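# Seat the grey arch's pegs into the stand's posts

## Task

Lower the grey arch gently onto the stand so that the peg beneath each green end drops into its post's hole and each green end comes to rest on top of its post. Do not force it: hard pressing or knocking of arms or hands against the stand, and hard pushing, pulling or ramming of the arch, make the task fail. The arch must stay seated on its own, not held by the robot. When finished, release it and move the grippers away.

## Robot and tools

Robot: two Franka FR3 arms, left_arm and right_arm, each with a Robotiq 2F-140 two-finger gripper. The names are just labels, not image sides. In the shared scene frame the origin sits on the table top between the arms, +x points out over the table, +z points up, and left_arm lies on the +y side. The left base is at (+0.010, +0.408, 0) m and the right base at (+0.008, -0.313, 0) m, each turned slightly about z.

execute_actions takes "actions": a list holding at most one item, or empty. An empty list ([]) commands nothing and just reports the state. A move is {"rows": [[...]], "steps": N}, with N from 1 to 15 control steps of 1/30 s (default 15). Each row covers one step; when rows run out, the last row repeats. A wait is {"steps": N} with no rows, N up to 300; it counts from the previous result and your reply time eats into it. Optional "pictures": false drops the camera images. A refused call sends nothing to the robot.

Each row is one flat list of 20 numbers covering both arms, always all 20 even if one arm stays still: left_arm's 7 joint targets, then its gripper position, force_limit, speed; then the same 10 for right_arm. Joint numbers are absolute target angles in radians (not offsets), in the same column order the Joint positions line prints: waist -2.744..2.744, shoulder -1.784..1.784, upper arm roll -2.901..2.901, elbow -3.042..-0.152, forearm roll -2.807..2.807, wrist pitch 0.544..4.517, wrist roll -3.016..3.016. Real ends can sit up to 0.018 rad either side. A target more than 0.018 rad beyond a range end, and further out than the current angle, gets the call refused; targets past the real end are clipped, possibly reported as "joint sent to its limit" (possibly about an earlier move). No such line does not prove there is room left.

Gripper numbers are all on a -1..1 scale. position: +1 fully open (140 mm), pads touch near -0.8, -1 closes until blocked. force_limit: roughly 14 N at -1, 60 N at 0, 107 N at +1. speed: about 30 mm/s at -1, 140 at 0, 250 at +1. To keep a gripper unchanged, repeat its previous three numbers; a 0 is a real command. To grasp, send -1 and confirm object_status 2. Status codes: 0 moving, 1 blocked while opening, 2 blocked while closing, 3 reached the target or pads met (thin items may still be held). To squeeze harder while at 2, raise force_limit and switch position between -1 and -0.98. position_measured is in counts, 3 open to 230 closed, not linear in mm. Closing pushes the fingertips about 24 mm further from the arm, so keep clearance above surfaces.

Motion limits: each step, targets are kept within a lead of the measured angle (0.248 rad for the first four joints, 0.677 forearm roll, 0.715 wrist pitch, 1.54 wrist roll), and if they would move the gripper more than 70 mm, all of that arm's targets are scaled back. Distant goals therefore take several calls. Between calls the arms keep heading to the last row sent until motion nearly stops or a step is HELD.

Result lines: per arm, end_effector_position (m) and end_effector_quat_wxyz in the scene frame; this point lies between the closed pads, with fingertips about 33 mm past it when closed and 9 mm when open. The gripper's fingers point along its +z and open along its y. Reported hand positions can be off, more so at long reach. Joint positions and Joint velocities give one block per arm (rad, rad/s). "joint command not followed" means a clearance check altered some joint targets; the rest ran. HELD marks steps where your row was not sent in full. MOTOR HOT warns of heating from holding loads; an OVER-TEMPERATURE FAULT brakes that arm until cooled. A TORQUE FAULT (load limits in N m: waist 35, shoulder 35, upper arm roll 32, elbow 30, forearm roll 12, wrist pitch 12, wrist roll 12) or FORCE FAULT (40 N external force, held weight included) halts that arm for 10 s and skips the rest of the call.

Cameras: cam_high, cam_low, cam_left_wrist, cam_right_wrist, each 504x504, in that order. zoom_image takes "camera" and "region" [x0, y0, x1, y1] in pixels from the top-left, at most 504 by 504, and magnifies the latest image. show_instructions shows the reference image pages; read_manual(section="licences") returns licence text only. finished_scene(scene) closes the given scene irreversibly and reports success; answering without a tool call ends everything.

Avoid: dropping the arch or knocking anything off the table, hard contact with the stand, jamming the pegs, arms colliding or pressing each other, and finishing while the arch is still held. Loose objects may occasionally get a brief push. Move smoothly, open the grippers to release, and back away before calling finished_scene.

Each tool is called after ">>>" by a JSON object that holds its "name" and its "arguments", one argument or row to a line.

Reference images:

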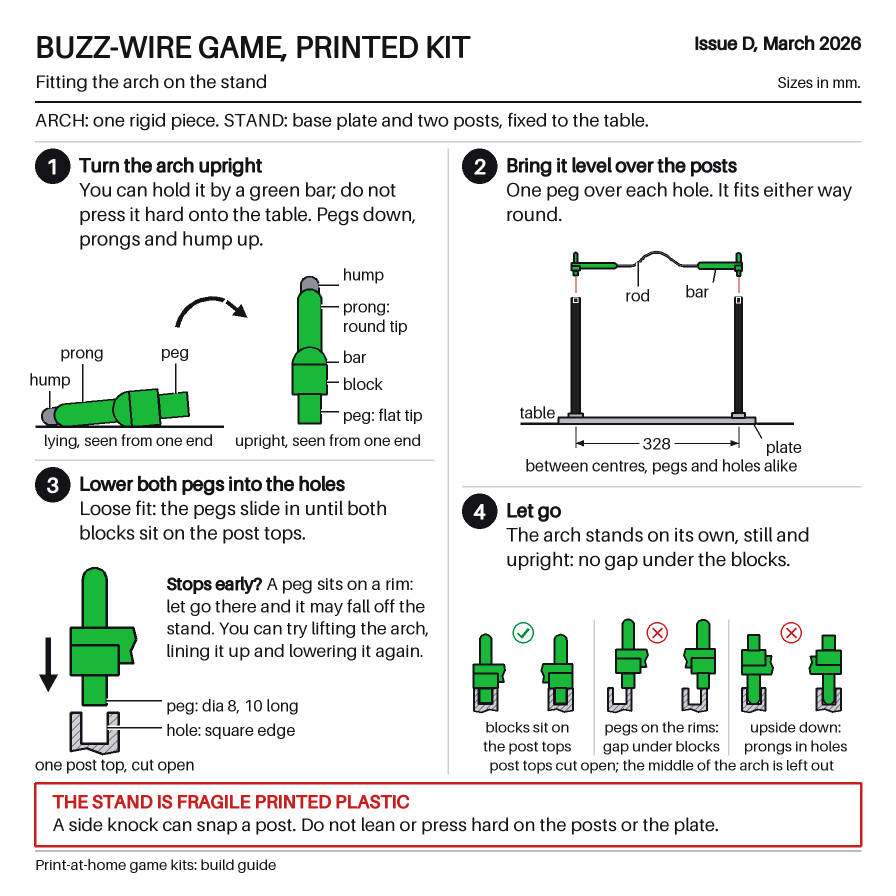

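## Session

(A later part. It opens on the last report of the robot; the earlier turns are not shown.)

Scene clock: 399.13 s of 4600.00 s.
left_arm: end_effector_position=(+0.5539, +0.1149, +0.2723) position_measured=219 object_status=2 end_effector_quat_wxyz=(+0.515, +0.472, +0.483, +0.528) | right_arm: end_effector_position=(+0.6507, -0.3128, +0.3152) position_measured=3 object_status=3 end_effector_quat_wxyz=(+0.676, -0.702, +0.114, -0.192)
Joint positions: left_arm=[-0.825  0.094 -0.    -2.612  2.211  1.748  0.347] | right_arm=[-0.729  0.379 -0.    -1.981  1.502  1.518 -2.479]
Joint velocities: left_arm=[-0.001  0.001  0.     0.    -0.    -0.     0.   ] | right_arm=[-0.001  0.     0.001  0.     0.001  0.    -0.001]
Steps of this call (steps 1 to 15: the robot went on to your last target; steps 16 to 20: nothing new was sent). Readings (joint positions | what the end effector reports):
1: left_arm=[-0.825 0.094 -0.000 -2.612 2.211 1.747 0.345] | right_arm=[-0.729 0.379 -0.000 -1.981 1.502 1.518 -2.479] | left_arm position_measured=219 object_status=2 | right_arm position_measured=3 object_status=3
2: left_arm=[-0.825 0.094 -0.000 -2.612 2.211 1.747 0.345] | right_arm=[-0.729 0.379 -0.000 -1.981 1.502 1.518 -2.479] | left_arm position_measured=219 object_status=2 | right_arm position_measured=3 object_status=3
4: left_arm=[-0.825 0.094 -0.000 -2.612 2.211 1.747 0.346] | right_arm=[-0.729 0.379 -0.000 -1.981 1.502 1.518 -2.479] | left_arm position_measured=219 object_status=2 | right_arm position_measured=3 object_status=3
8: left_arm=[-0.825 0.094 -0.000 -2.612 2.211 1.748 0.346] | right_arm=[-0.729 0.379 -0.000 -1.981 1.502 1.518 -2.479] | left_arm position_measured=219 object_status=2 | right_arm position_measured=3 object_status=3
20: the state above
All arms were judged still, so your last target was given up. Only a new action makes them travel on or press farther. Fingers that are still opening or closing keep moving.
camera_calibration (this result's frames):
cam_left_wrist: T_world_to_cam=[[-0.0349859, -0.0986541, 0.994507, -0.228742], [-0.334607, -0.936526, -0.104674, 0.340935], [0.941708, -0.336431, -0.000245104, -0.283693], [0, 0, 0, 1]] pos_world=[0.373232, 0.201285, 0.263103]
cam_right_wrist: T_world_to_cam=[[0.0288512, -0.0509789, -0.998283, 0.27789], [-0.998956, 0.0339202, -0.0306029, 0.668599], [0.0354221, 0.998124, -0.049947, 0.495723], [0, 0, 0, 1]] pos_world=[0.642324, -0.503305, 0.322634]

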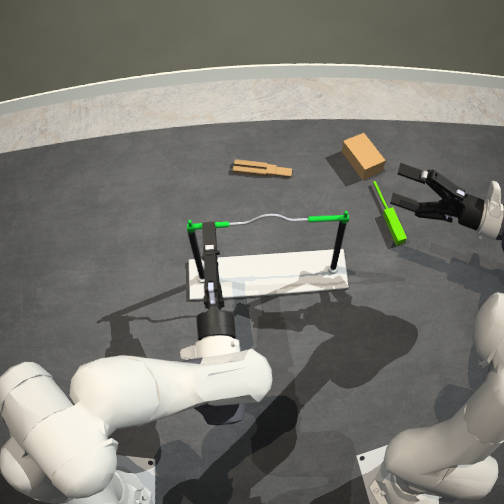

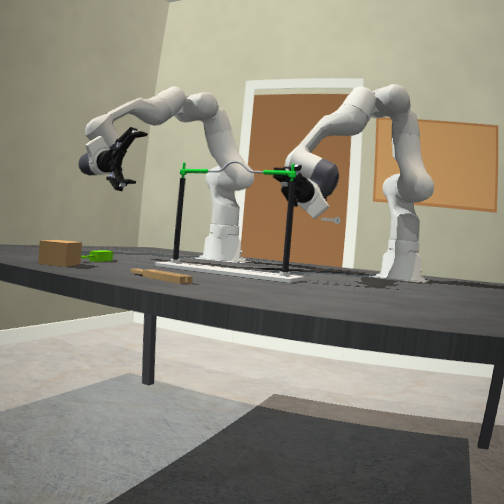

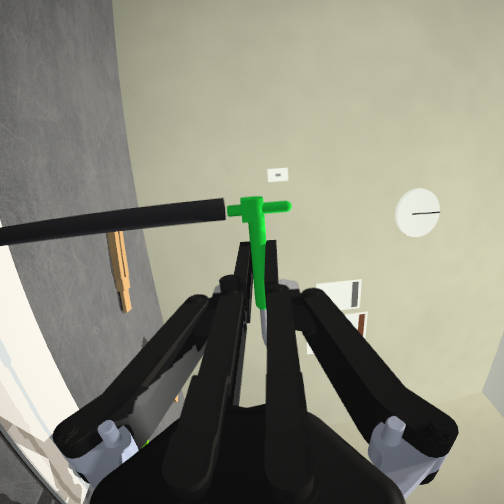

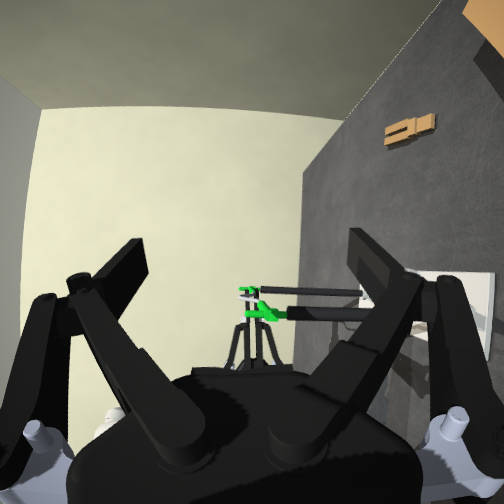

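>>> {"name": "execute_actions", "arguments": {
  "actions": [
    {"rows":[[-0.8275,0.093,0,-2.613,2.2005,1.743,0.353,-1,0.2,-0.7,-0.73,0.38,0,-1.98,1.502,1.517,-2.482,1,0,0]],"steps":15}
  ],
  "pictures": false
}}

>>> {"name": "execute_actions", "arguments": {
  "actions": [
    {"steps":20}
  ]
}}

>>> {"name": "zoom_image", "arguments": {
  "camera": "cam_left_wrist",
  "region": [200, 185, 270, 235]
}}

>>> {"name": "zoom_image", "arguments": {
  "camera": "cam_right_wrist",
  "region": [235, 278, 295, 326]
}}

Scene clock: 441.73 s of 4600.00 s.
left_arm: end_effector_position=(+0.5537, +0.1169, +0.2721) position_measured=219 object_status=2 end_effector_quat_wxyz=(+0.513, +0.470, +0.485, +0.530) | right_arm: end_effector_position=(+0.6507, -0.3128, +0.3152) position_measured=3 object_status=3 end_effector_quat_wxyz=(+0.676, -0.702, +0.114, -0.192)
Joint positions: left_arm=[-0.826  0.094 -0.    -2.612  2.203  1.746  0.349] | right_arm=[-0.729  0.379 -0.    -1.981  1.502  1.518 -2.479]
Joint velocities: left_arm=[-0.001 -0.001 -0.    -0.001 -0.001 -0.     0.002] | right_arm=[-0.    -0.001  0.001 -0.001  0.001 -0.001  0.003]
Steps of this call (steps 1 to 90: nothing new was sent; then 39.10 s passed at rest; steps 91 to 105: all 15 steps of this action). Readings (joint positions | what the end effector reports):
91: left_arm=[-0.825 0.094 -0.000 -2.612 2.210 1.748 0.348] | right_arm=[-0.729 0.379 -0.000 -1.981 1.502 1.518 -2.479] | left_arm position_measured=219 object_status=2 | right_arm position_measured=3 object_status=3
92: left_arm=[-0.826 0.094 -0.000 -2.612 2.208 1.747 0.348] | right_arm=[-0.729 0.379 -0.000 -1.981 1.502 1.518 -2.479] | left_arm position_measured=219 object_status=2 | right_arm position_measured=3 object_status=3
94: left_arm=[-0.826 0.094 -0.000 -2.612 2.206 1.747 0.348] | right_arm=[-0.729 0.379 -0.000 -1.981 1.502 1.518 -2.479] | left_arm position_measured=219 object_status=2 | right_arm position_measured=3 object_status=3
98: left_arm=[-0.826 0.094 -0.000 -2.612 2.204 1.746 0.349] | right_arm=[-0.729 0.379 -0.000 -1.981 1.502 1.518 -2.479] | left_arm position_measured=219 object_status=2 | right_arm position_measured=3 object_status=3
105: the state above

Scene clock: 442.40 s of 4600.00 s.
left_arm: end_effector_position=(+0.5537, +0.1170, +0.2721) position_measured=219 object_status=2 end_effector_quat_wxyz=(+0.513, +0.470, +0.485, +0.530) | right_arm: end_effector_position=(+0.6507, -0.3128, +0.3152) position_measured=3 object_status=3 end_effector_quat_wxyz=(+0.676, -0.702, +0.114, -0.192)
Joint positions: left_arm=[-0.826  0.094 -0.    -2.612  2.203  1.746  0.35 ] | right_arm=[-0.729  0.379 -0.    -1.981  1.502  1.518 -2.479]
Joint velocities: left_arm=[-0.001  0.001  0.     0.    -0.001  0.    -0.002] | right_arm=[-0.001  0.001  0.     0.     0.     0.     0.001]
Steps of this call (steps 1 to 15: the robot went on to your last target; steps 16 to 20: nothing new was sent). Readings (joint positions | what the end effector reports):
1: left_arm=[-0.826 0.094 -0.000 -2.612 2.203 1.746 0.349] | right_arm=[-0.729 0.379 -0.000 -1.981 1.502 1.518 -2.479] | left_arm position_measured=219 object_status=2 | right_arm position_measured=3 object_status=3
2: left_arm=[-0.826 0.094 -0.000 -2.612 2.203 1.746 0.349] | right_arm=[-0.729 0.379 -0.000 -1.981 1.502 1.518 -2.479] | left_arm position_measured=219 object_status=2 | right_arm position_measured=3 object_status=3
4: left_arm=[-0.826 0.094 -0.000 -2.612 2.203 1.746 0.349] | right_arm=[-0.729 0.379 -0.000 -1.981 1.502 1.518 -2.479] | left_arm position_measured=219 object_status=2 | right_arm position_measured=3 object_status=3
8: left_arm=[-0.826 0.094 -0.000 -2.612 2.203 1.746 0.349] | right_arm=[-0.729 0.379 -0.000 -1.981 1.502 1.518 -2.479] | left_arm position_measured=219 object_status=2 | right_arm position_measured=3 object_status=3
20: the state above
All arms were judged still, so your last target was given up. Only a new action makes them travel on or press farther. Fingers that are still opening or closing keep moving.
camera_calibration (this result's frames):
cam_left_wrist: T_world_to_cam=[[-0.0335, -0.0991167, 0.994512, -0.229114], [-0.32781, -0.938933, -0.10462, 0.339285], [0.944149, -0.329516, -0.00103723, -0.284788], [0, 0, 0, 1]] pos_world=[0.372428, 0.202015, 0.263057]
cam_right_wrist: T_world_to_cam=[[0.0288633, -0.0509857, -0.998282, 0.277885], [-0.998956, 0.03392, -0.0306152, 0.668606], [0.0354227, 0.998123, -0.0499534, 0.495727], [0, 0, 0, 1]] pos_world=[0.642327, -0.503307, 0.32264]

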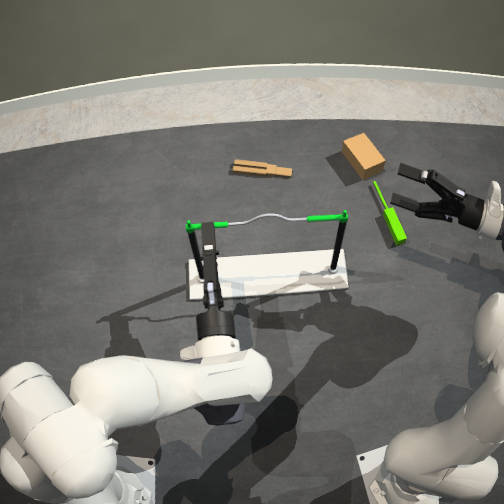

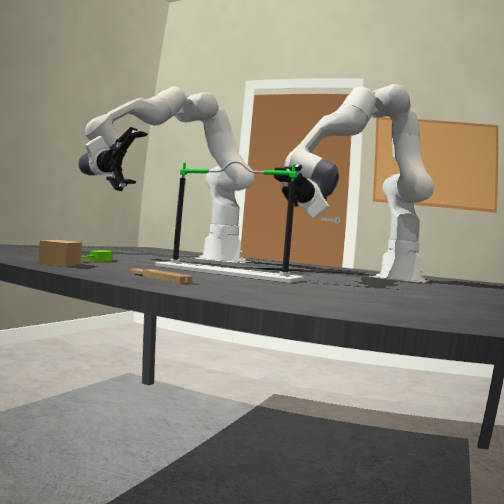

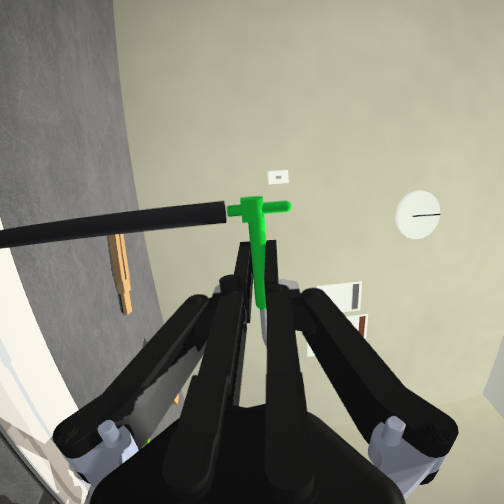

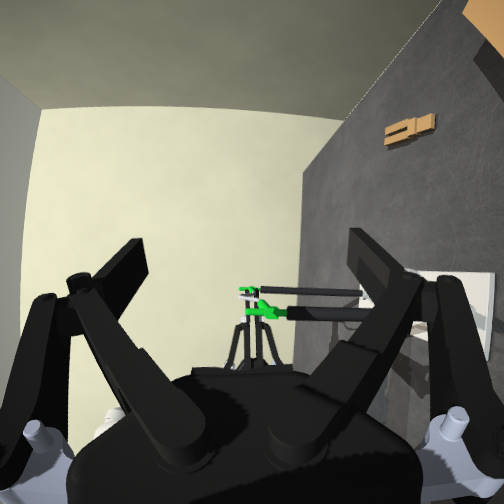

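Region (200, 185, 270, 235) of cam_left_wrist's 504x504 image, scaled by 7.200, with more detail than that image has; it fills the top 360 rows of this view, and the rest is white.

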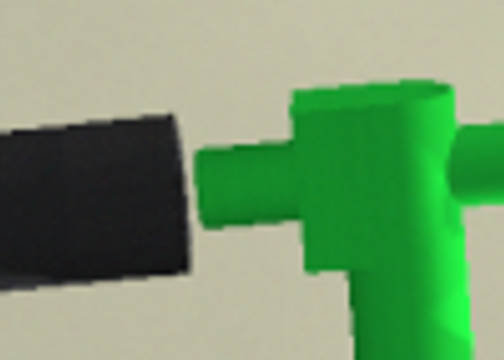

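Region (235, 278, 295, 326) of cam_right_wrist's 504x504 image, scaled by 8.400, with more detail than that image has; it fills the top 403 rows of this view, and the rest is white.

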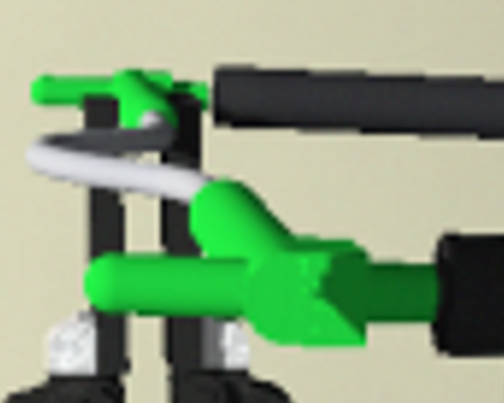

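>>> {"name": "execute_actions", "arguments": {
  "actions": [
    {"rows":[[-0.829,0.095,0,-2.612,2.2005,1.7425,0.345,-1,0.2,-0.7,-0.73,0.38,0,-1.98,1.502,1.517,-2.482,1,0,0],[-0.829,0.095,0,-2.612,2.2005,1.742,0.344,-1,0.2,-0.7,-0.73,0.38,0,-1.98,1.502,1.517,-2.482,1,0,0],[-0.829,0.096,0,-2.6115,2.2005,1.7415,0.343,-1,0.2,-0.7,-0.73,0.38,0,-1.98,1.502,1.517,-2.482,1,0,0],[-0.829,0.097,0,-2.611,2.2005,1.741,0.342,-1,0.2,-0.7,-0.73,0.38,0,-1.98,1.502,1.517,-2.482,1,0,0],[-0.8292,0.098,0,-2.611,2.2005,1.7405,0.341,-1,0.2,-0.7,-0.73,0.38,0,-1.98,1.502,1.517,-2.482,1,0,0],[-0.8293,0.099,0,-2.611,2.2005,1.740,0.340,-1,0.2,-0.7,-0.73,0.38,0,-1.98,1.502,1.517,-2.482,1,0,0],[-0.8294,0.100,0,-2.6108,2.2005,1.7395,0.339,-1,0.2,-0.7,-0.73,0.38,0,-1.98,1.502,1.517,-2.482,1,0,0],[-0.8295,0.101,0,-2.6106,2.2005,1.739,0.3385,-1,0.2,-0.7,-0.73,0.38,0,-1.98,1.502,1.517,-2.482,1,0,0],[-0.8296,0.102,0,-2.6104,2.2005,1.7385,0.338,-1,0.2,-0.7,-0.73,0.38,0,-1.98,1.502,1.517,-2.482,1,0,0],[-0.8297,0.103,0,-2.6102,2.2005,1.738,0.3375,-1,0.2,-0.7,-0.73,0.38,0,-1.98,1.502,1.517,-2.482,1,0,0],[-0.8298,0.104,0,-2.610,2.2005,1.7375,0.3375,-1,0.2,-0.7,-0.73,0.38,0,-1.98,1.502,1.517,-2.482,1,0,0],[-0.830,0.105,0,-2.610,2.2005,1.737,0.3375,-1,0.2,-0.7,-0.73,0.38,0,-1.98,1.502,1.517,-2.482,1,0,0],[-0.830,0.106,0,-2.610,2.2005,1.7365,0.3375,-1,0.2,-0.7,-0.73,0.38,0,-1.98,1.502,1.517,-2.482,1,0,0],[-0.830,0.1068,0,-2.610,2.2005,1.7365,0.3375,-1,0.2,-0.7,-0.73,0.38,0,-1.98,1.502,1.517,-2.482,1,0,0]],"steps":15}
  ],
  "pictures": false
}}

>>> {"name": "execute_actions", "arguments": {
  "actions": [
    {"steps":20}
  ]
}}

>>> {"name": "zoom_image", "arguments": {
  "camera": "cam_left_wrist",
  "region": [200, 185, 270, 235]
}}

>>> {"name": "zoom_image", "arguments": {
  "camera": "cam_right_wrist",
  "region": [235, 278, 295, 326]
}}

Scene clock: 457.47 s of 4600.00 s.
left_arm: end_effector_position=(+0.5536, +0.1165, +0.2701) position_measured=219 object_status=2 end_effector_quat_wxyz=(+0.514, +0.470, +0.484, +0.530) | right_arm: end_effector_position=(+0.6507, -0.3128, +0.3152) position_measured=3 object_status=3 end_effector_quat_wxyz=(+0.676, -0.702, +0.114, -0.192)
Joint positions: left_arm=[-0.828  0.103 -0.    -2.61   2.203  1.738  0.344] | right_arm=[-0.729  0.379 -0.    -1.981  1.502  1.518 -2.479]
Joint velocities: left_arm=[ 0.     0.018 -0.     0.004  0.    -0.018  0.001] | right_arm=[ 0.     0.002  0.     0.     0.    -0.    -0.001]
Steps of this call (steps 1 to 90: nothing new was sent; then 11.57 s passed at rest; steps 91 to 105: all 15 steps of this action). Readings (joint positions | what the end effector reports):
91: left_arm=[-0.826 0.094 -0.000 -2.612 2.203 1.746 0.350] | right_arm=[-0.729 0.379 -0.000 -1.981 1.502 1.518 -2.479] | left_arm position_measured=219 object_status=2 | right_arm position_measured=3 object_status=3
92: left_arm=[-0.827 0.094 -0.000 -2.612 2.203 1.745 0.350] | right_arm=[-0.729 0.379 -0.000 -1.981 1.502 1.518 -2.479] | left_arm position_measured=219 object_status=2 | right_arm position_measured=3 object_status=3
94: left_arm=[-0.827 0.094 -0.000 -2.612 2.203 1.745 0.349] | right_arm=[-0.729 0.379 -0.000 -1.981 1.502 1.518 -2.479] | left_arm position_measured=219 object_status=2 | right_arm position_measured=3 object_status=3
98: left_arm=[-0.828 0.098 -0.000 -2.612 2.203 1.743 0.347] | right_arm=[-0.729 0.379 -0.000 -1.981 1.502 1.518 -2.479] | left_arm position_measured=219 object_status=2 | right_arm position_measured=3 object_status=3
105: the state above

Scene clock: 458.13 s of 4600.00 s.
left_arm: end_effector_position=(+0.5536, +0.1165, +0.2700) position_measured=219 object_status=2 end_effector_quat_wxyz=(+0.514, +0.469, +0.484, +0.531) | right_arm: end_effector_position=(+0.6507, -0.3128, +0.3152) position_measured=3 object_status=3 end_effector_quat_wxyz=(+0.676, -0.702, +0.114, -0.192)
Joint positions: left_arm=[-0.829  0.104 -0.    -2.61   2.203  1.736  0.344] | right_arm=[-0.729  0.379 -0.    -1.981  1.502  1.518 -2.479]
Joint velocities: left_arm=[-0.001  0.     0.001 -0.    -0.     0.     0.001] | right_arm=[ 0.001  0.001  0.002  0.     0.    -0.    -0.001]
Steps of this call (steps 1 to 15: the robot went on to your last target; steps 16 to 20: nothing new was sent). Readings (joint positions | what the end effector reports):
1: left_arm=[-0.828 0.103 -0.000 -2.610 2.203 1.738 0.344] | right_arm=[-0.729 0.379 -0.000 -1.981 1.502 1.518 -2.479] | left_arm position_measured=219 object_status=2 | right_arm position_measured=3 object_status=3
2: left_arm=[-0.829 0.104 -0.000 -2.610 2.203 1.737 0.344] | right_arm=[-0.729 0.379 -0.000 -1.981 1.502 1.518 -2.479] | left_arm position_measured=219 object_status=2 | right_arm position_measured=3 object_status=3
4: left_arm=[-0.829 0.104 -0.000 -2.610 2.203 1.737 0.344] | right_arm=[-0.729 0.379 -0.000 -1.981 1.502 1.518 -2.479] | left_arm position_measured=219 object_status=2 | right_arm position_measured=3 object_status=3
8: left_arm=[-0.829 0.104 -0.000 -2.610 2.203 1.736 0.344] | right_arm=[-0.729 0.379 -0.000 -1.981 1.502 1.518 -2.479] | left_arm position_measured=219 object_status=2 | right_arm position_measured=3 object_status=3
20: the state above
All arms were judged still, so your last target was given up. Only a new action makes them travel on or press farther. Fingers that are still opening or closing keep moving.
camera_calibration (this result's frames):
cam_left_wrist: T_world_to_cam=[[-0.0371868, -0.0996493, 0.994327, -0.224849], [-0.327202, -0.938952, -0.106337, 0.338741], [0.944222, -0.3293, 0.00231114, -0.285852], [0, 0, 0, 1]] pos_world=[0.372383, 0.201524, 0.260255]
cam_right_wrist: T_world_to_cam=[[0.0288715, -0.0509903, -0.998282, 0.277881], [-0.998955, 0.0339199, -0.0306235, 0.668611], [0.0354232, 0.998123, -0.0499577, 0.495729], [0, 0, 0, 1]] pos_world=[0.642329, -0.503308, 0.322644]

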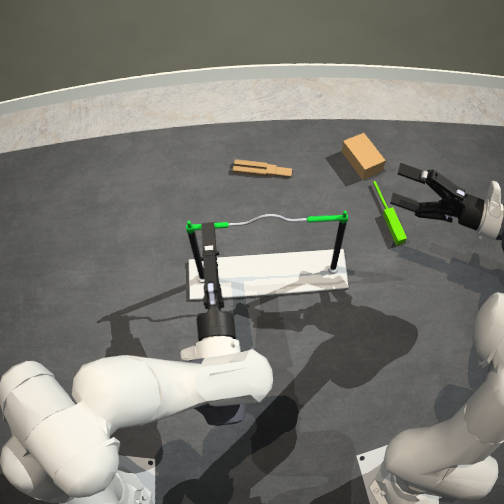

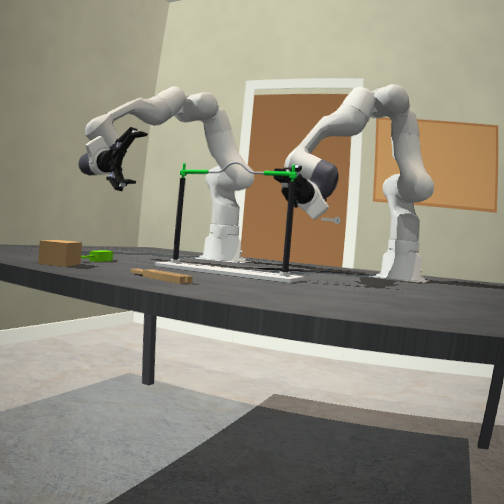

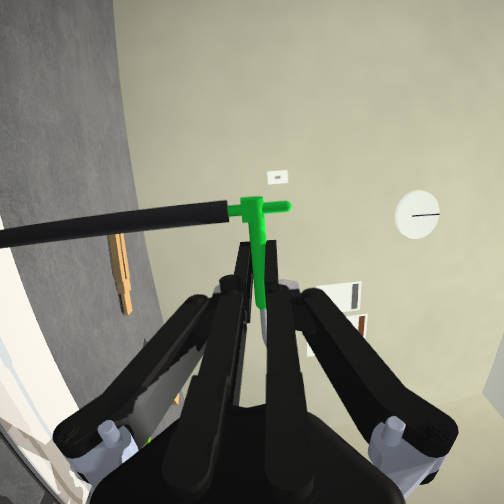

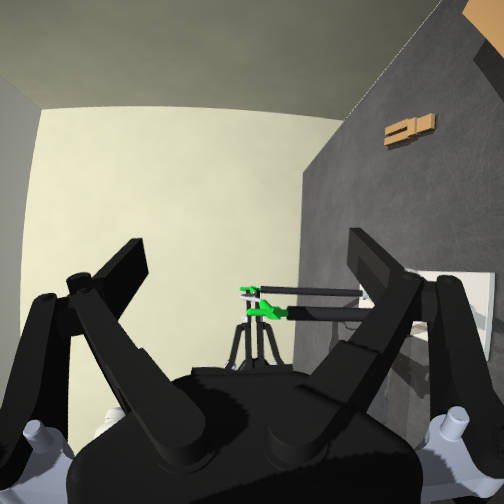

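Region (200, 185, 270, 235) of cam_left_wrist's 504x504 image, scaled by 7.200, with more detail than that image has; it fills the top 360 rows of this view, and the rest is white.

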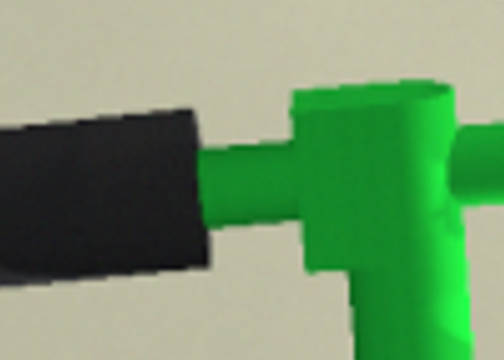

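Region (235, 278, 295, 326) of cam_right_wrist's 504x504 image, scaled by 8.400, with more detail than that image has; it fills the top 403 rows of this view, and the rest is white.

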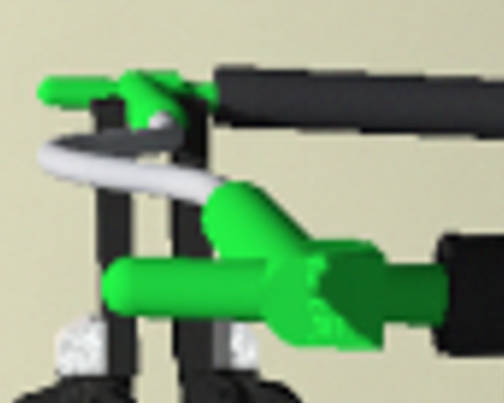

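>>> {"name": "execute_actions", "arguments": {
  "actions": [
    {"rows":[[-0.8302,0.1068,0,-2.610,2.2001,1.7363,0.339,-1,0.2,-0.7,-0.73,0.38,0,-1.98,1.502,1.517,-2.482,1,0,0],[-0.8305,0.1068,0,-2.610,2.1997,1.7362,0.339,-1,0.2,-0.7,-0.73,0.38,0,-1.98,1.502,1.517,-2.482,1,0,0],[-0.8307,0.1068,0,-2.610,2.1993,1.736,0.339,-1,0.2,-0.7,-0.73,0.38,0,-1.98,1.502,1.517,-2.482,1,0,0],[-0.831,0.1068,0,-2.610,2.1989,1.7358,0.339,-1,0.2,-0.7,-0.73,0.38,0,-1.98,1.502,1.517,-2.482,1,0,0],[-0.8312,0.1068,0,-2.610,2.1985,1.7357,0.339,-1,0.2,-0.7,-0.73,0.38,0,-1.98,1.502,1.517,-2.482,1,0,0],[-0.8315,0.1068,0,-2.610,2.198,1.7355,0.339,-1,0.2,-0.7,-0.73,0.38,0,-1.98,1.502,1.517,-2.482,1,0,0],[-0.8317,0.1068,0,-2.610,2.1976,1.7353,0.339,-1,0.2,-0.7,-0.73,0.38,0,-1.98,1.502,1.517,-2.482,1,0,0],[-0.832,0.1068,0,-2.610,2.1972,1.7352,0.339,-1,0.2,-0.7,-0.73,0.38,0,-1.98,1.502,1.517,-2.482,1,0,0],[-0.8322,0.1068,0,-2.610,2.1968,1.735,0.339,-1,0.2,-0.7,-0.73,0.38,0,-1.98,1.502,1.517,-2.482,1,0,0],[-0.8325,0.1068,0,-2.610,2.1964,1.7348,0.339,-1,0.2,-0.7,-0.73,0.38,0,-1.98,1.502,1.517,-2.482,1,0,0],[-0.8327,0.1068,0,-2.610,2.196,1.7347,0.339,-1,0.2,-0.7,-0.73,0.38,0,-1.98,1.502,1.517,-2.482,1,0,0],[-0.833,0.1068,0,-2.610,2.1955,1.7345,0.339,-1,0.2,-0.7,-0.73,0.38,0,-1.98,1.502,1.517,-2.482,1,0,0]],"steps":15}
  ],
  "pictures": false
}}

>>> {"name": "execute_actions", "arguments": {
  "actions": [
    {"steps":20}
  ]
}}

>>> {"name": "zoom_image", "arguments": {
  "camera": "cam_left_wrist",
  "region": [200, 185, 270, 235]
}}

>>> {"name": "zoom_image", "arguments": {
  "camera": "cam_right_wrist",
  "region": [235, 278, 295, 326]
}}

Scene clock: 479.47 s of 4600.00 s.
left_arm: end_effector_position=(+0.5531, +0.1164, +0.2702) position_measured=219 object_status=2 end_effector_quat_wxyz=(+0.514, +0.469, +0.484, +0.531) | right_arm: end_effector_position=(+0.6507, -0.3128, +0.3152) position_measured=3 object_status=3 end_effector_quat_wxyz=(+0.676, -0.702, +0.114, -0.192)
Joint positions: left_arm=[-0.831  0.105 -0.    -2.61   2.2    1.734  0.344] | right_arm=[-0.729  0.379 -0.    -1.981  1.502  1.518 -2.479]
Joint velocities: left_arm=[-0.004  0.    -0.001  0.    -0.006 -0.002 -0.   ] | right_arm=[-0.001  0.     0.001 -0.001 -0.     0.001  0.001]
Steps of this call (steps 1 to 90: nothing new was sent; then 17.83 s passed at rest; steps 91 to 105: all 15 steps of this action). Readings (joint positions | what the end effector reports):
91: left_arm=[-0.829 0.105 -0.000 -2.610 2.203 1.736 0.344] | right_arm=[-0.729 0.379 -0.000 -1.981 1.502 1.518 -2.479] | left_arm position_measured=219 object_status=2 | right_arm position_measured=3 object_status=3
92: left_arm=[-0.829 0.105 -0.000 -2.610 2.203 1.736 0.344] | right_arm=[-0.729 0.379 -0.000 -1.981 1.502 1.518 -2.479] | left_arm position_measured=219 object_status=2 | right_arm position_measured=3 object_status=3
94: left_arm=[-0.829 0.105 -0.000 -2.610 2.203 1.736 0.344] | right_arm=[-0.729 0.379 -0.000 -1.981 1.502 1.518 -2.479] | left_arm position_measured=219 object_status=2 | right_arm position_measured=3 object_status=3
98: left_arm=[-0.829 0.105 -0.000 -2.610 2.202 1.736 0.344] | right_arm=[-0.729 0.379 -0.000 -1.981 1.502 1.518 -2.479] | left_arm position_measured=219 object_status=2 | right_arm position_measured=3 object_status=3
105: the state above

Scene clock: 480.13 s of 4600.00 s.
left_arm: end_effector_position=(+0.5530, +0.1164, +0.2702) position_measured=219 object_status=2 end_effector_quat_wxyz=(+0.514, +0.468, +0.484, +0.531) | right_arm: end_effector_position=(+0.6507, -0.3128, +0.3152) position_measured=3 object_status=3 end_effector_quat_wxyz=(+0.676, -0.702, +0.114, -0.192)
Joint positions: left_arm=[-0.831  0.105 -0.    -2.61   2.199  1.734  0.344] | right_arm=[-0.729  0.379 -0.    -1.981  1.502  1.518 -2.479]
Joint velocities: left_arm=[ 0.    -0.    -0.001 -0.     0.001  0.001  0.001] | right_arm=[-0.  0. -0.  0.  0.  0. -0.]
Steps of this call (steps 1 to 15: the robot went on to your last target; steps 16 to 20: nothing new was sent). Readings (joint positions | what the end effector reports):
1: left_arm=[-0.831 0.105 -0.000 -2.610 2.199 1.734 0.344] | right_arm=[-0.729 0.379 -0.000 -1.981 1.502 1.518 -2.479] | left_arm position_measured=219 object_status=2 | right_arm position_measured=3 object_status=3
2: left_arm=[-0.831 0.105 -0.000 -2.610 2.199 1.734 0.344] | right_arm=[-0.729 0.379 -0.000 -1.981 1.502 1.518 -2.479] | left_arm position_measured=219 object_status=2 | right_arm position_measured=3 object_status=3
4: left_arm=[-0.831 0.105 -0.000 -2.610 2.199 1.734 0.344] | right_arm=[-0.729 0.379 -0.000 -1.981 1.502 1.518 -2.479] | left_arm position_measured=219 object_status=2 | right_arm position_measured=3 object_status=3
8: left_arm=[-0.831 0.105 -0.000 -2.610 2.199 1.734 0.344] | right_arm=[-0.729 0.379 -0.000 -1.981 1.502 1.518 -2.479] | left_arm position_measured=219 object_status=2 | right_arm position_measured=3 object_status=3
20: the state above
All arms were judged still, so your last target was given up. Only a new action makes them travel on or press farther. Fingers that are still opening or closing keep moving.
camera_calibration (this result's frames):
cam_left_wrist: T_world_to_cam=[[-0.0379042, -0.098655, 0.9944, -0.224897], [-0.325445, -0.939643, -0.105628, 0.337368], [0.944801, -0.327626, 0.00350968, -0.286142], [0, 0, 0, 1]] pos_world=[0.371617, 0.201071, 0.260277]
cam_right_wrist: T_world_to_cam=[[0.0288725, -0.0509909, -0.998282, 0.27788], [-0.998955, 0.03392, -0.0306246, 0.668611], [0.0354233, 0.998123, -0.0499583, 0.495729], [0, 0, 0, 1]] pos_world=[0.642329, -0.503308, 0.322644]

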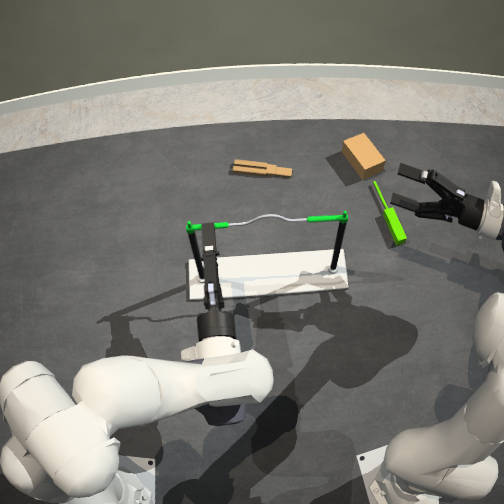

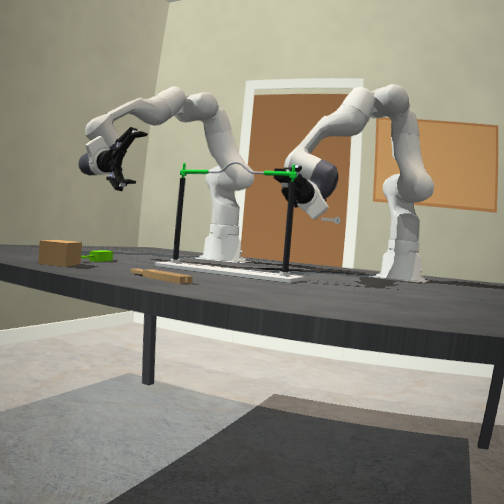

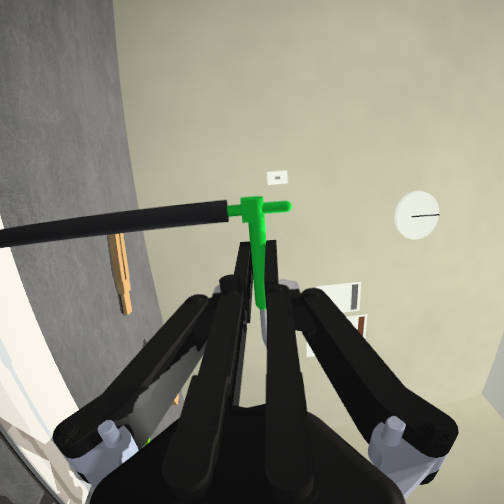

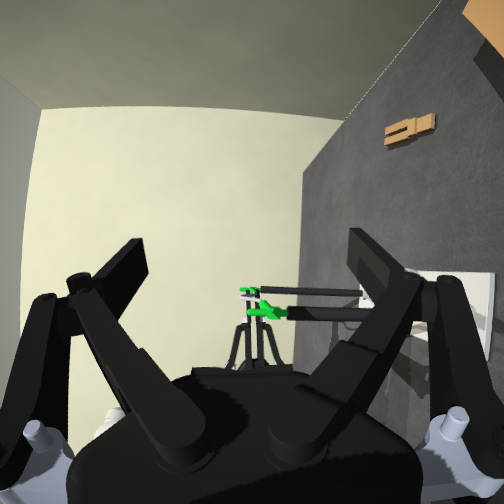

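Region (200, 185, 270, 235) of cam_left_wrist's 504x504 image, scaled by 7.200, with more detail than that image has; it fills the top 360 rows of this view, and the rest is white.

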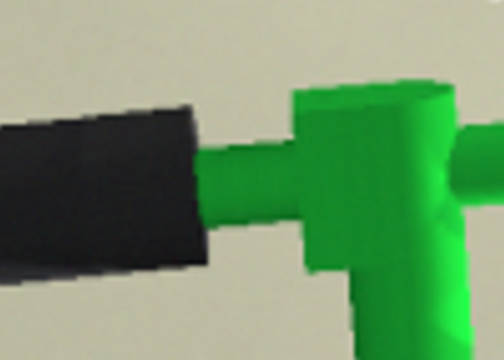

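Region (235, 278, 295, 326) of cam_right_wrist's 504x504 image, scaled by 8.400, with more detail than that image has; it fills the top 403 rows of this view, and the rest is white.

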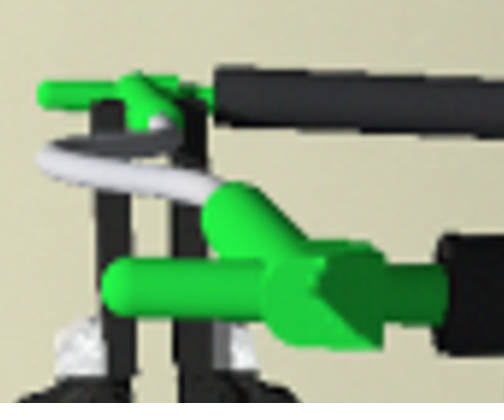

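>>> {"name": "zoom_image", "arguments": {
  "camera": "cam_low",
  "region": [168, 158, 208, 188]
}}

>>> {"name": "zoom_image", "arguments": {
  "camera": "cam_low",
  "region": [272, 158, 312, 188]
}}

Region (168, 158, 208, 188) of cam_low's 504x504 image, scaled by 12.600, with more detail than that image has; it fills the top 378 rows of this view, and the rest is white.

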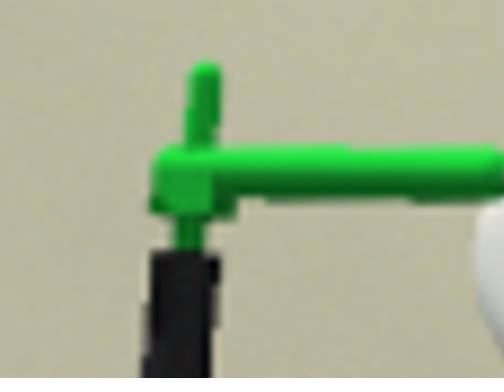

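Region (272, 158, 312, 188) of cam_low's 504x504 image, scaled by 12.600, with more detail than that image has; it fills the top 378 rows of this view, and the rest is white.

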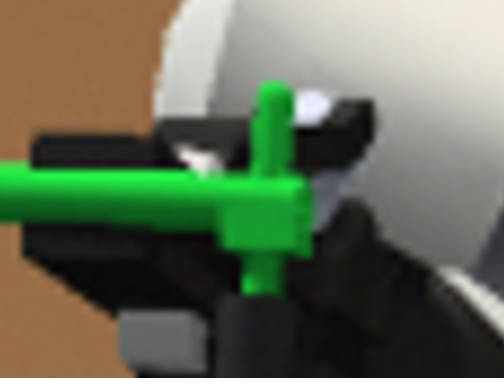

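>>> {"name": "execute_actions", "arguments": {
  "actions": [
    {"rows":[[-0.831,0.102,0,-2.610,2.199,1.739,0.340,-1,0.2,-0.7,-0.73,0.38,0,-1.98,1.502,1.517,-2.482,1,0,0],[-0.831,0.099,0,-2.610,2.200,1.742,0.339,-1,0.2,-0.7,-0.73,0.38,0,-1.98,1.502,1.517,-2.482,1,0,0],[-0.830,0.096,0,-2.610,2.202,1.745,0.337,-1,0.2,-0.7,-0.73,0.38,0,-1.98,1.502,1.517,-2.482,1,0,0],[-0.8287,0.0955,0,-2.610,2.203,1.745,0.337,-1,0.2,-0.7,-0.73,0.38,0,-1.98,1.502,1.517,-2.482,1,0,0]],"steps":15}
  ],
  "pictures": false
}}

>>> {"name": "execute_actions", "arguments": {
  "actions": [
    {"steps":20}
  ]
}}

>>> {"name": "zoom_image", "arguments": {
  "camera": "cam_left_wrist",
  "region": [200, 185, 270, 235]
}}

>>> {"name": "zoom_image", "arguments": {
  "camera": "cam_right_wrist",
  "region": [235, 278, 295, 326]
}}

Scene clock: 516.23 s of 4600.00 s.
left_arm: end_effector_position=(+0.5531, +0.1156, +0.2715) position_measured=219 object_status=2 end_effector_quat_wxyz=(+0.515, +0.469, +0.486, +0.528) | right_arm: end_effector_position=(+0.6507, -0.3128, +0.3152) position_measured=3 object_status=3 end_effector_quat_wxyz=(+0.676, -0.702, +0.114, -0.192)
Joint positions: left_arm=[-0.83   0.097 -0.    -2.61   2.2    1.743  0.343] | right_arm=[-0.729  0.379 -0.    -1.981  1.502  1.518 -2.479]
Joint velocities: left_arm=[ 0.    -0.    -0.001 -0.001  0.001  0.003 -0.001] | right_arm=[-0.001  0.    -0.001 -0.001 -0.001 -0.001 -0.002]
Steps of this call (steps 1 to 90: nothing new was sent; then 32.60 s passed at rest; steps 91 to 105: all 15 steps of this action). Readings (joint positions | what the end effector reports):
91: left_arm=[-0.831 0.104 -0.000 -2.610 2.199 1.734 0.344] | right_arm=[-0.729 0.379 -0.000 -1.981 1.502 1.518 -2.479] | left_arm position_measured=219 object_status=2 | right_arm position_measured=3 object_status=3
92: left_arm=[-0.831 0.104 -0.000 -2.610 2.199 1.735 0.344] | right_arm=[-0.729 0.379 -0.000 -1.981 1.502 1.518 -2.479] | left_arm position_measured=219 object_status=2 | right_arm position_measured=3 object_status=3
94: left_arm=[-0.831 0.101 -0.000 -2.610 2.199 1.738 0.343] | right_arm=[-0.729 0.379 -0.000 -1.981 1.502 1.518 -2.479] | left_arm position_measured=219 object_status=2 | right_arm position_measured=3 object_status=3
98: left_arm=[-0.830 0.098 -0.000 -2.610 2.200 1.741 0.343] | right_arm=[-0.729 0.379 -0.000 -1.981 1.502 1.518 -2.479] | left_arm position_measured=219 object_status=2 | right_arm position_measured=3 object_status=3
105: the state above

Scene clock: 516.90 s of 4600.00 s.
left_arm: end_effector_position=(+0.5531, +0.1155, +0.2713) position_measured=219 object_status=2 end_effector_quat_wxyz=(+0.515, +0.469, +0.486, +0.528) | right_arm: end_effector_position=(+0.6507, -0.3128, +0.3152) position_measured=3 object_status=3 end_effector_quat_wxyz=(+0.676, -0.702, +0.114, -0.192)
Joint positions: left_arm=[-0.83   0.097 -0.    -2.61   2.2    1.744  0.342] | right_arm=[-0.729  0.379 -0.    -1.981  1.502  1.518 -2.479]
Joint velocities: left_arm=[-0.001  0.     0.    -0.001  0.002 -0.    -0.   ] | right_arm=[-0.     0.001 -0.     0.     0.     0.     0.   ]
Steps of this call (steps 1 to 15: the robot went on to your last target; steps 16 to 20: nothing new was sent). Readings (joint positions | what the end effector reports):
1: left_arm=[-0.830 0.097 -0.000 -2.610 2.200 1.743 0.343] | right_arm=[-0.729 0.379 -0.000 -1.981 1.502 1.518 -2.479] | left_arm position_measured=219 object_status=2 | right_arm position_measured=3 object_status=3
2: left_arm=[-0.830 0.097 -0.000 -2.610 2.200 1.743 0.342] | right_arm=[-0.729 0.379 -0.000 -1.981 1.502 1.518 -2.479] | left_arm position_measured=219 object_status=2 | right_arm position_measured=3 object_status=3
4: left_arm=[-0.830 0.097 -0.000 -2.610 2.200 1.744 0.342] | right_arm=[-0.729 0.379 -0.000 -1.981 1.502 1.518 -2.479] | left_arm position_measured=219 object_status=2 | right_arm position_measured=3 object_status=3
8: left_arm=[-0.830 0.097 -0.000 -2.610 2.200 1.744 0.342] | right_arm=[-0.729 0.379 -0.000 -1.981 1.502 1.518 -2.479] | left_arm position_measured=219 object_status=2 | right_arm position_measured=3 object_status=3
20: the state above
All arms were judged still, so your last target was given up. Only a new action makes them travel on or press farther. Fingers that are still opening or closing keep moving.
camera_calibration (this result's frames):
cam_left_wrist: T_world_to_cam=[[-0.0336396, -0.092048, 0.995186, -0.229424], [-0.32863, -0.939361, -0.0979931, 0.336368], [0.943859, -0.330344, 0.00135004, -0.285065], [0, 0, 0, 1]] pos_world=[0.371884, 0.200683, 0.261666]
cam_right_wrist: T_world_to_cam=[[0.0288787, -0.0509946, -0.998281, 0.277877], [-0.998955, 0.0339199, -0.0306309, 0.668615], [0.0354236, 0.998123, -0.0499617, 0.495731], [0, 0, 0, 1]] pos_world=[0.642331, -0.503309, 0.322648]

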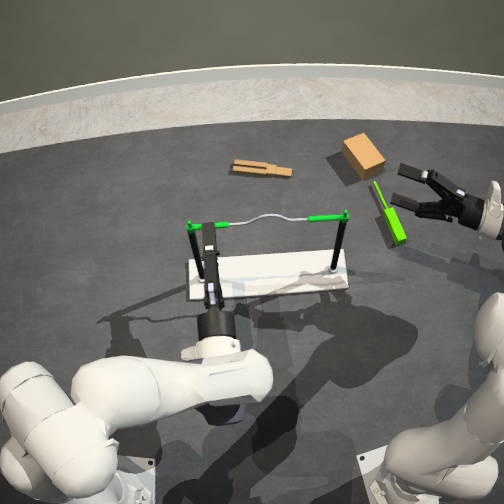

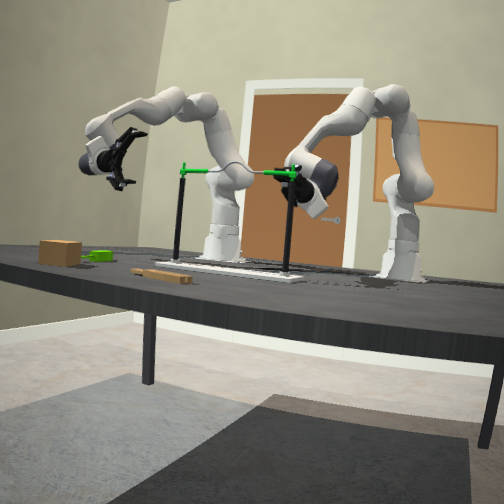

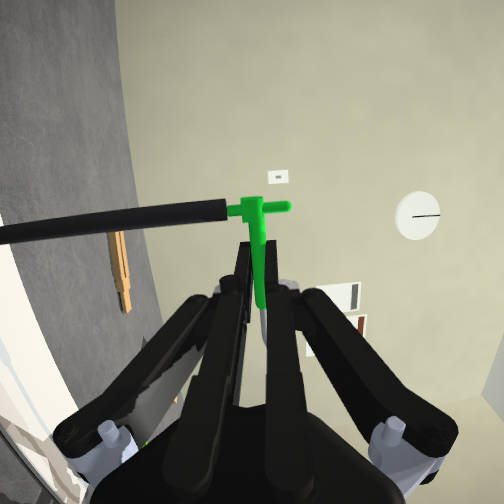

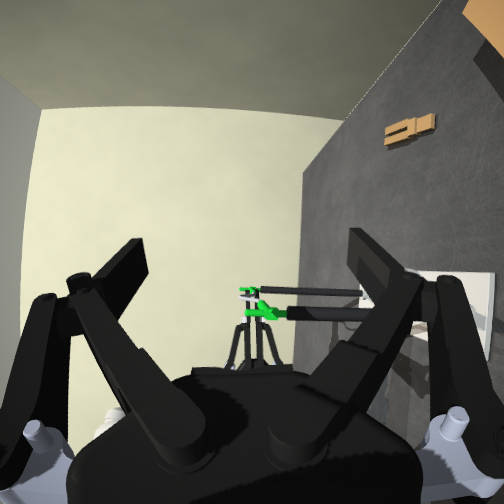

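Region (200, 185, 270, 235) of cam_left_wrist's 504x504 image, scaled by 7.200, with more detail than that image has; it fills the top 360 rows of this view, and the rest is white.

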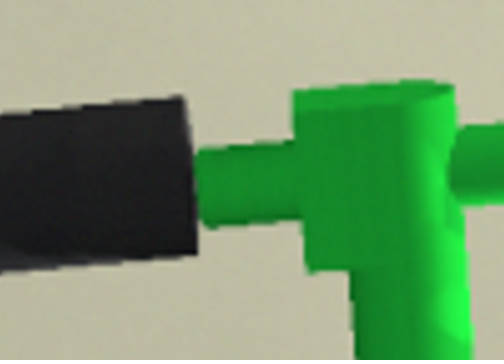

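Region (235, 278, 295, 326) of cam_right_wrist's 504x504 image, scaled by 8.400, with more detail than that image has; it fills the top 403 rows of this view, and the rest is white.

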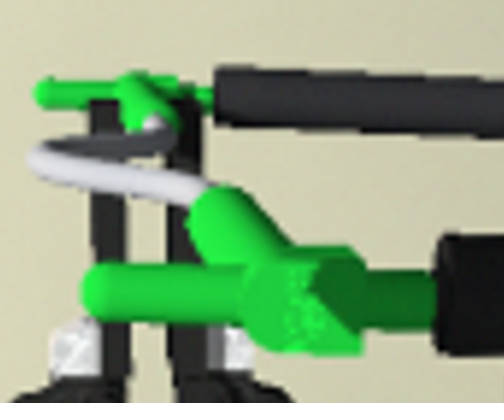

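>>> {"name": "execute_actions", "arguments": {
  "actions": [
    {"rows":[[-0.8267,0.0955,0,-2.610,2.203,1.745,0.337,-1,0.2,-0.7,-0.73,0.38,0,-1.98,1.502,1.517,-2.482,1,0,0]],"steps":15}
  ]
}}

>>> {"name": "zoom_image", "arguments": {
  "camera": "cam_left_wrist",
  "region": [200, 185, 270, 235]
}}

>>> {"name": "zoom_image", "arguments": {
  "camera": "cam_right_wrist",
  "region": [235, 278, 295, 326]
}}

Scene clock: 525.23 s of 4600.00 s.
left_arm: end_effector_position=(+0.5536, +0.1166, +0.2714) position_measured=219 object_status=2 end_effector_quat_wxyz=(+0.515, +0.468, +0.487, +0.528) | right_arm: end_effector_position=(+0.6507, -0.3128, +0.3152) position_measured=3 object_status=3 end_effector_quat_wxyz=(+0.676, -0.702, +0.114, -0.192)
Joint positions: left_arm=[-0.828  0.097 -0.    -2.61   2.2    1.744  0.342] | right_arm=[-0.729  0.379 -0.    -1.981  1.502  1.518 -2.479]
Joint velocities: left_arm=[-0.002  0.     0.     0.    -0.     0.    -0.   ] | right_arm=[ 0.001 -0.001 -0.001  0.001  0.    -0.     0.   ]
Steps of this call (steps 1 to 90: nothing new was sent; then 4.83 s passed at rest; steps 91 to 105: all 15 steps of this action). Readings (joint positions | what the end effector reports):
91: left_arm=[-0.830 0.097 -0.000 -2.610 2.200 1.744 0.342] | right_arm=[-0.729 0.379 -0.000 -1.981 1.502 1.518 -2.479] | left_arm position_measured=219 object_status=2 | right_arm position_measured=3 object_status=3
92: left_arm=[-0.829 0.097 -0.000 -2.610 2.200 1.744 0.342] | right_arm=[-0.729 0.379 -0.000 -1.981 1.502 1.518 -2.479] | left_arm position_measured=219 object_status=2 | right_arm position_measured=3 object_status=3
94: left_arm=[-0.828 0.097 -0.000 -2.610 2.200 1.744 0.342] | right_arm=[-0.729 0.379 -0.000 -1.981 1.502 1.518 -2.479] | left_arm position_measured=219 object_status=2 | right_arm position_measured=3 object_status=3
98: left_arm=[-0.828 0.097 -0.000 -2.610 2.200 1.744 0.342] | right_arm=[-0.729 0.379 -0.000 -1.981 1.502 1.518 -2.479] | left_arm position_measured=219 object_status=2 | right_arm position_measured=3 object_status=3
105: the state above
camera_calibration (this result's frames):
cam_left_wrist: T_world_to_cam=[[-0.0334157, -0.0919155, 0.995206, -0.229475], [-0.326941, -0.939972, -0.0977917, 0.336592], [0.944454, -0.328641, 0.00135889, -0.285795], [0, 0, 0, 1]] pos_world=[0.372298, 0.201371, 0.261679]
cam_right_wrist: T_world_to_cam=[[0.0288785, -0.0509944, -0.998281, 0.277877], [-0.998955, 0.0339198, -0.0306307, 0.668615], [0.0354235, 0.998123, -0.0499616, 0.495731], [0, 0, 0, 1]] pos_world=[0.642331, -0.503309, 0.322648]

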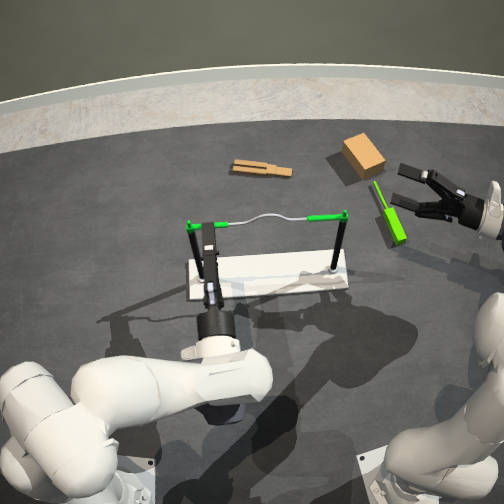

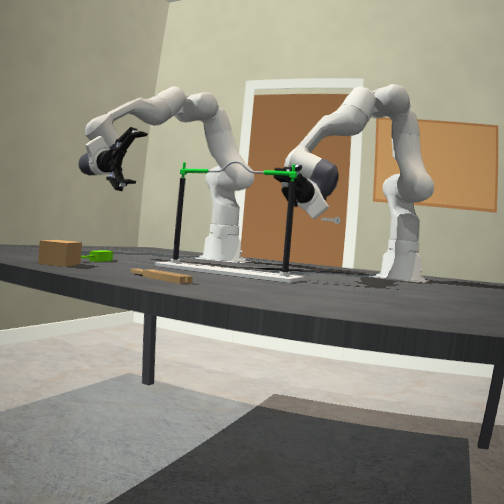

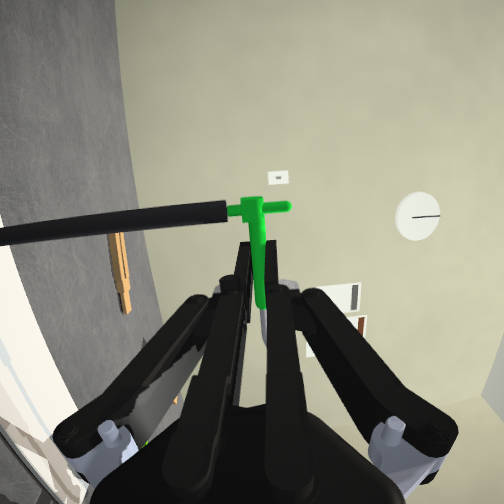

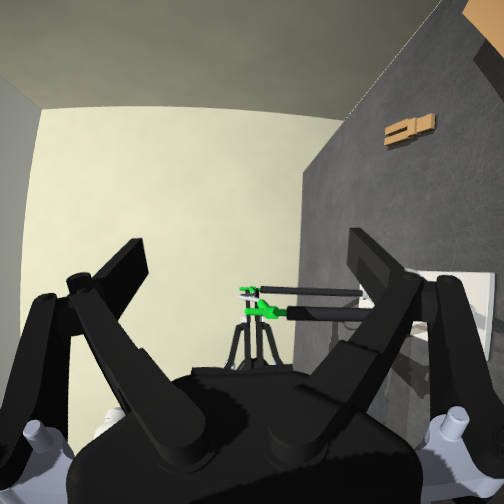

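Region (200, 185, 270, 235) of cam_left_wrist's 504x504 image, scaled by 7.200, with more detail than that image has; it fills the top 360 rows of this view, and the rest is white.

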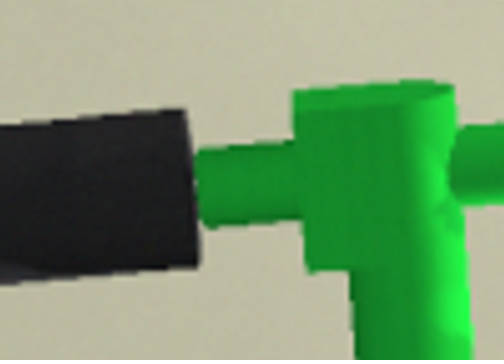

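Region (235, 278, 295, 326) of cam_right_wrist's 504x504 image, scaled by 8.400, with more detail than that image has; it fills the top 403 rows of this view, and the rest is white.

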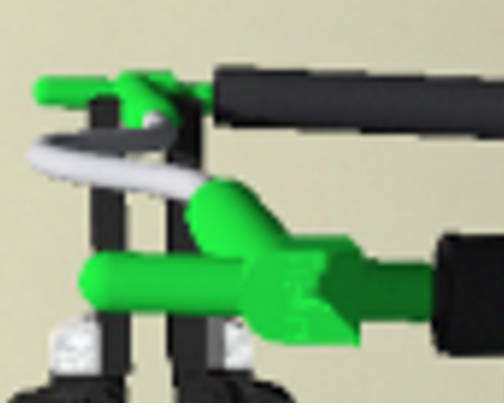

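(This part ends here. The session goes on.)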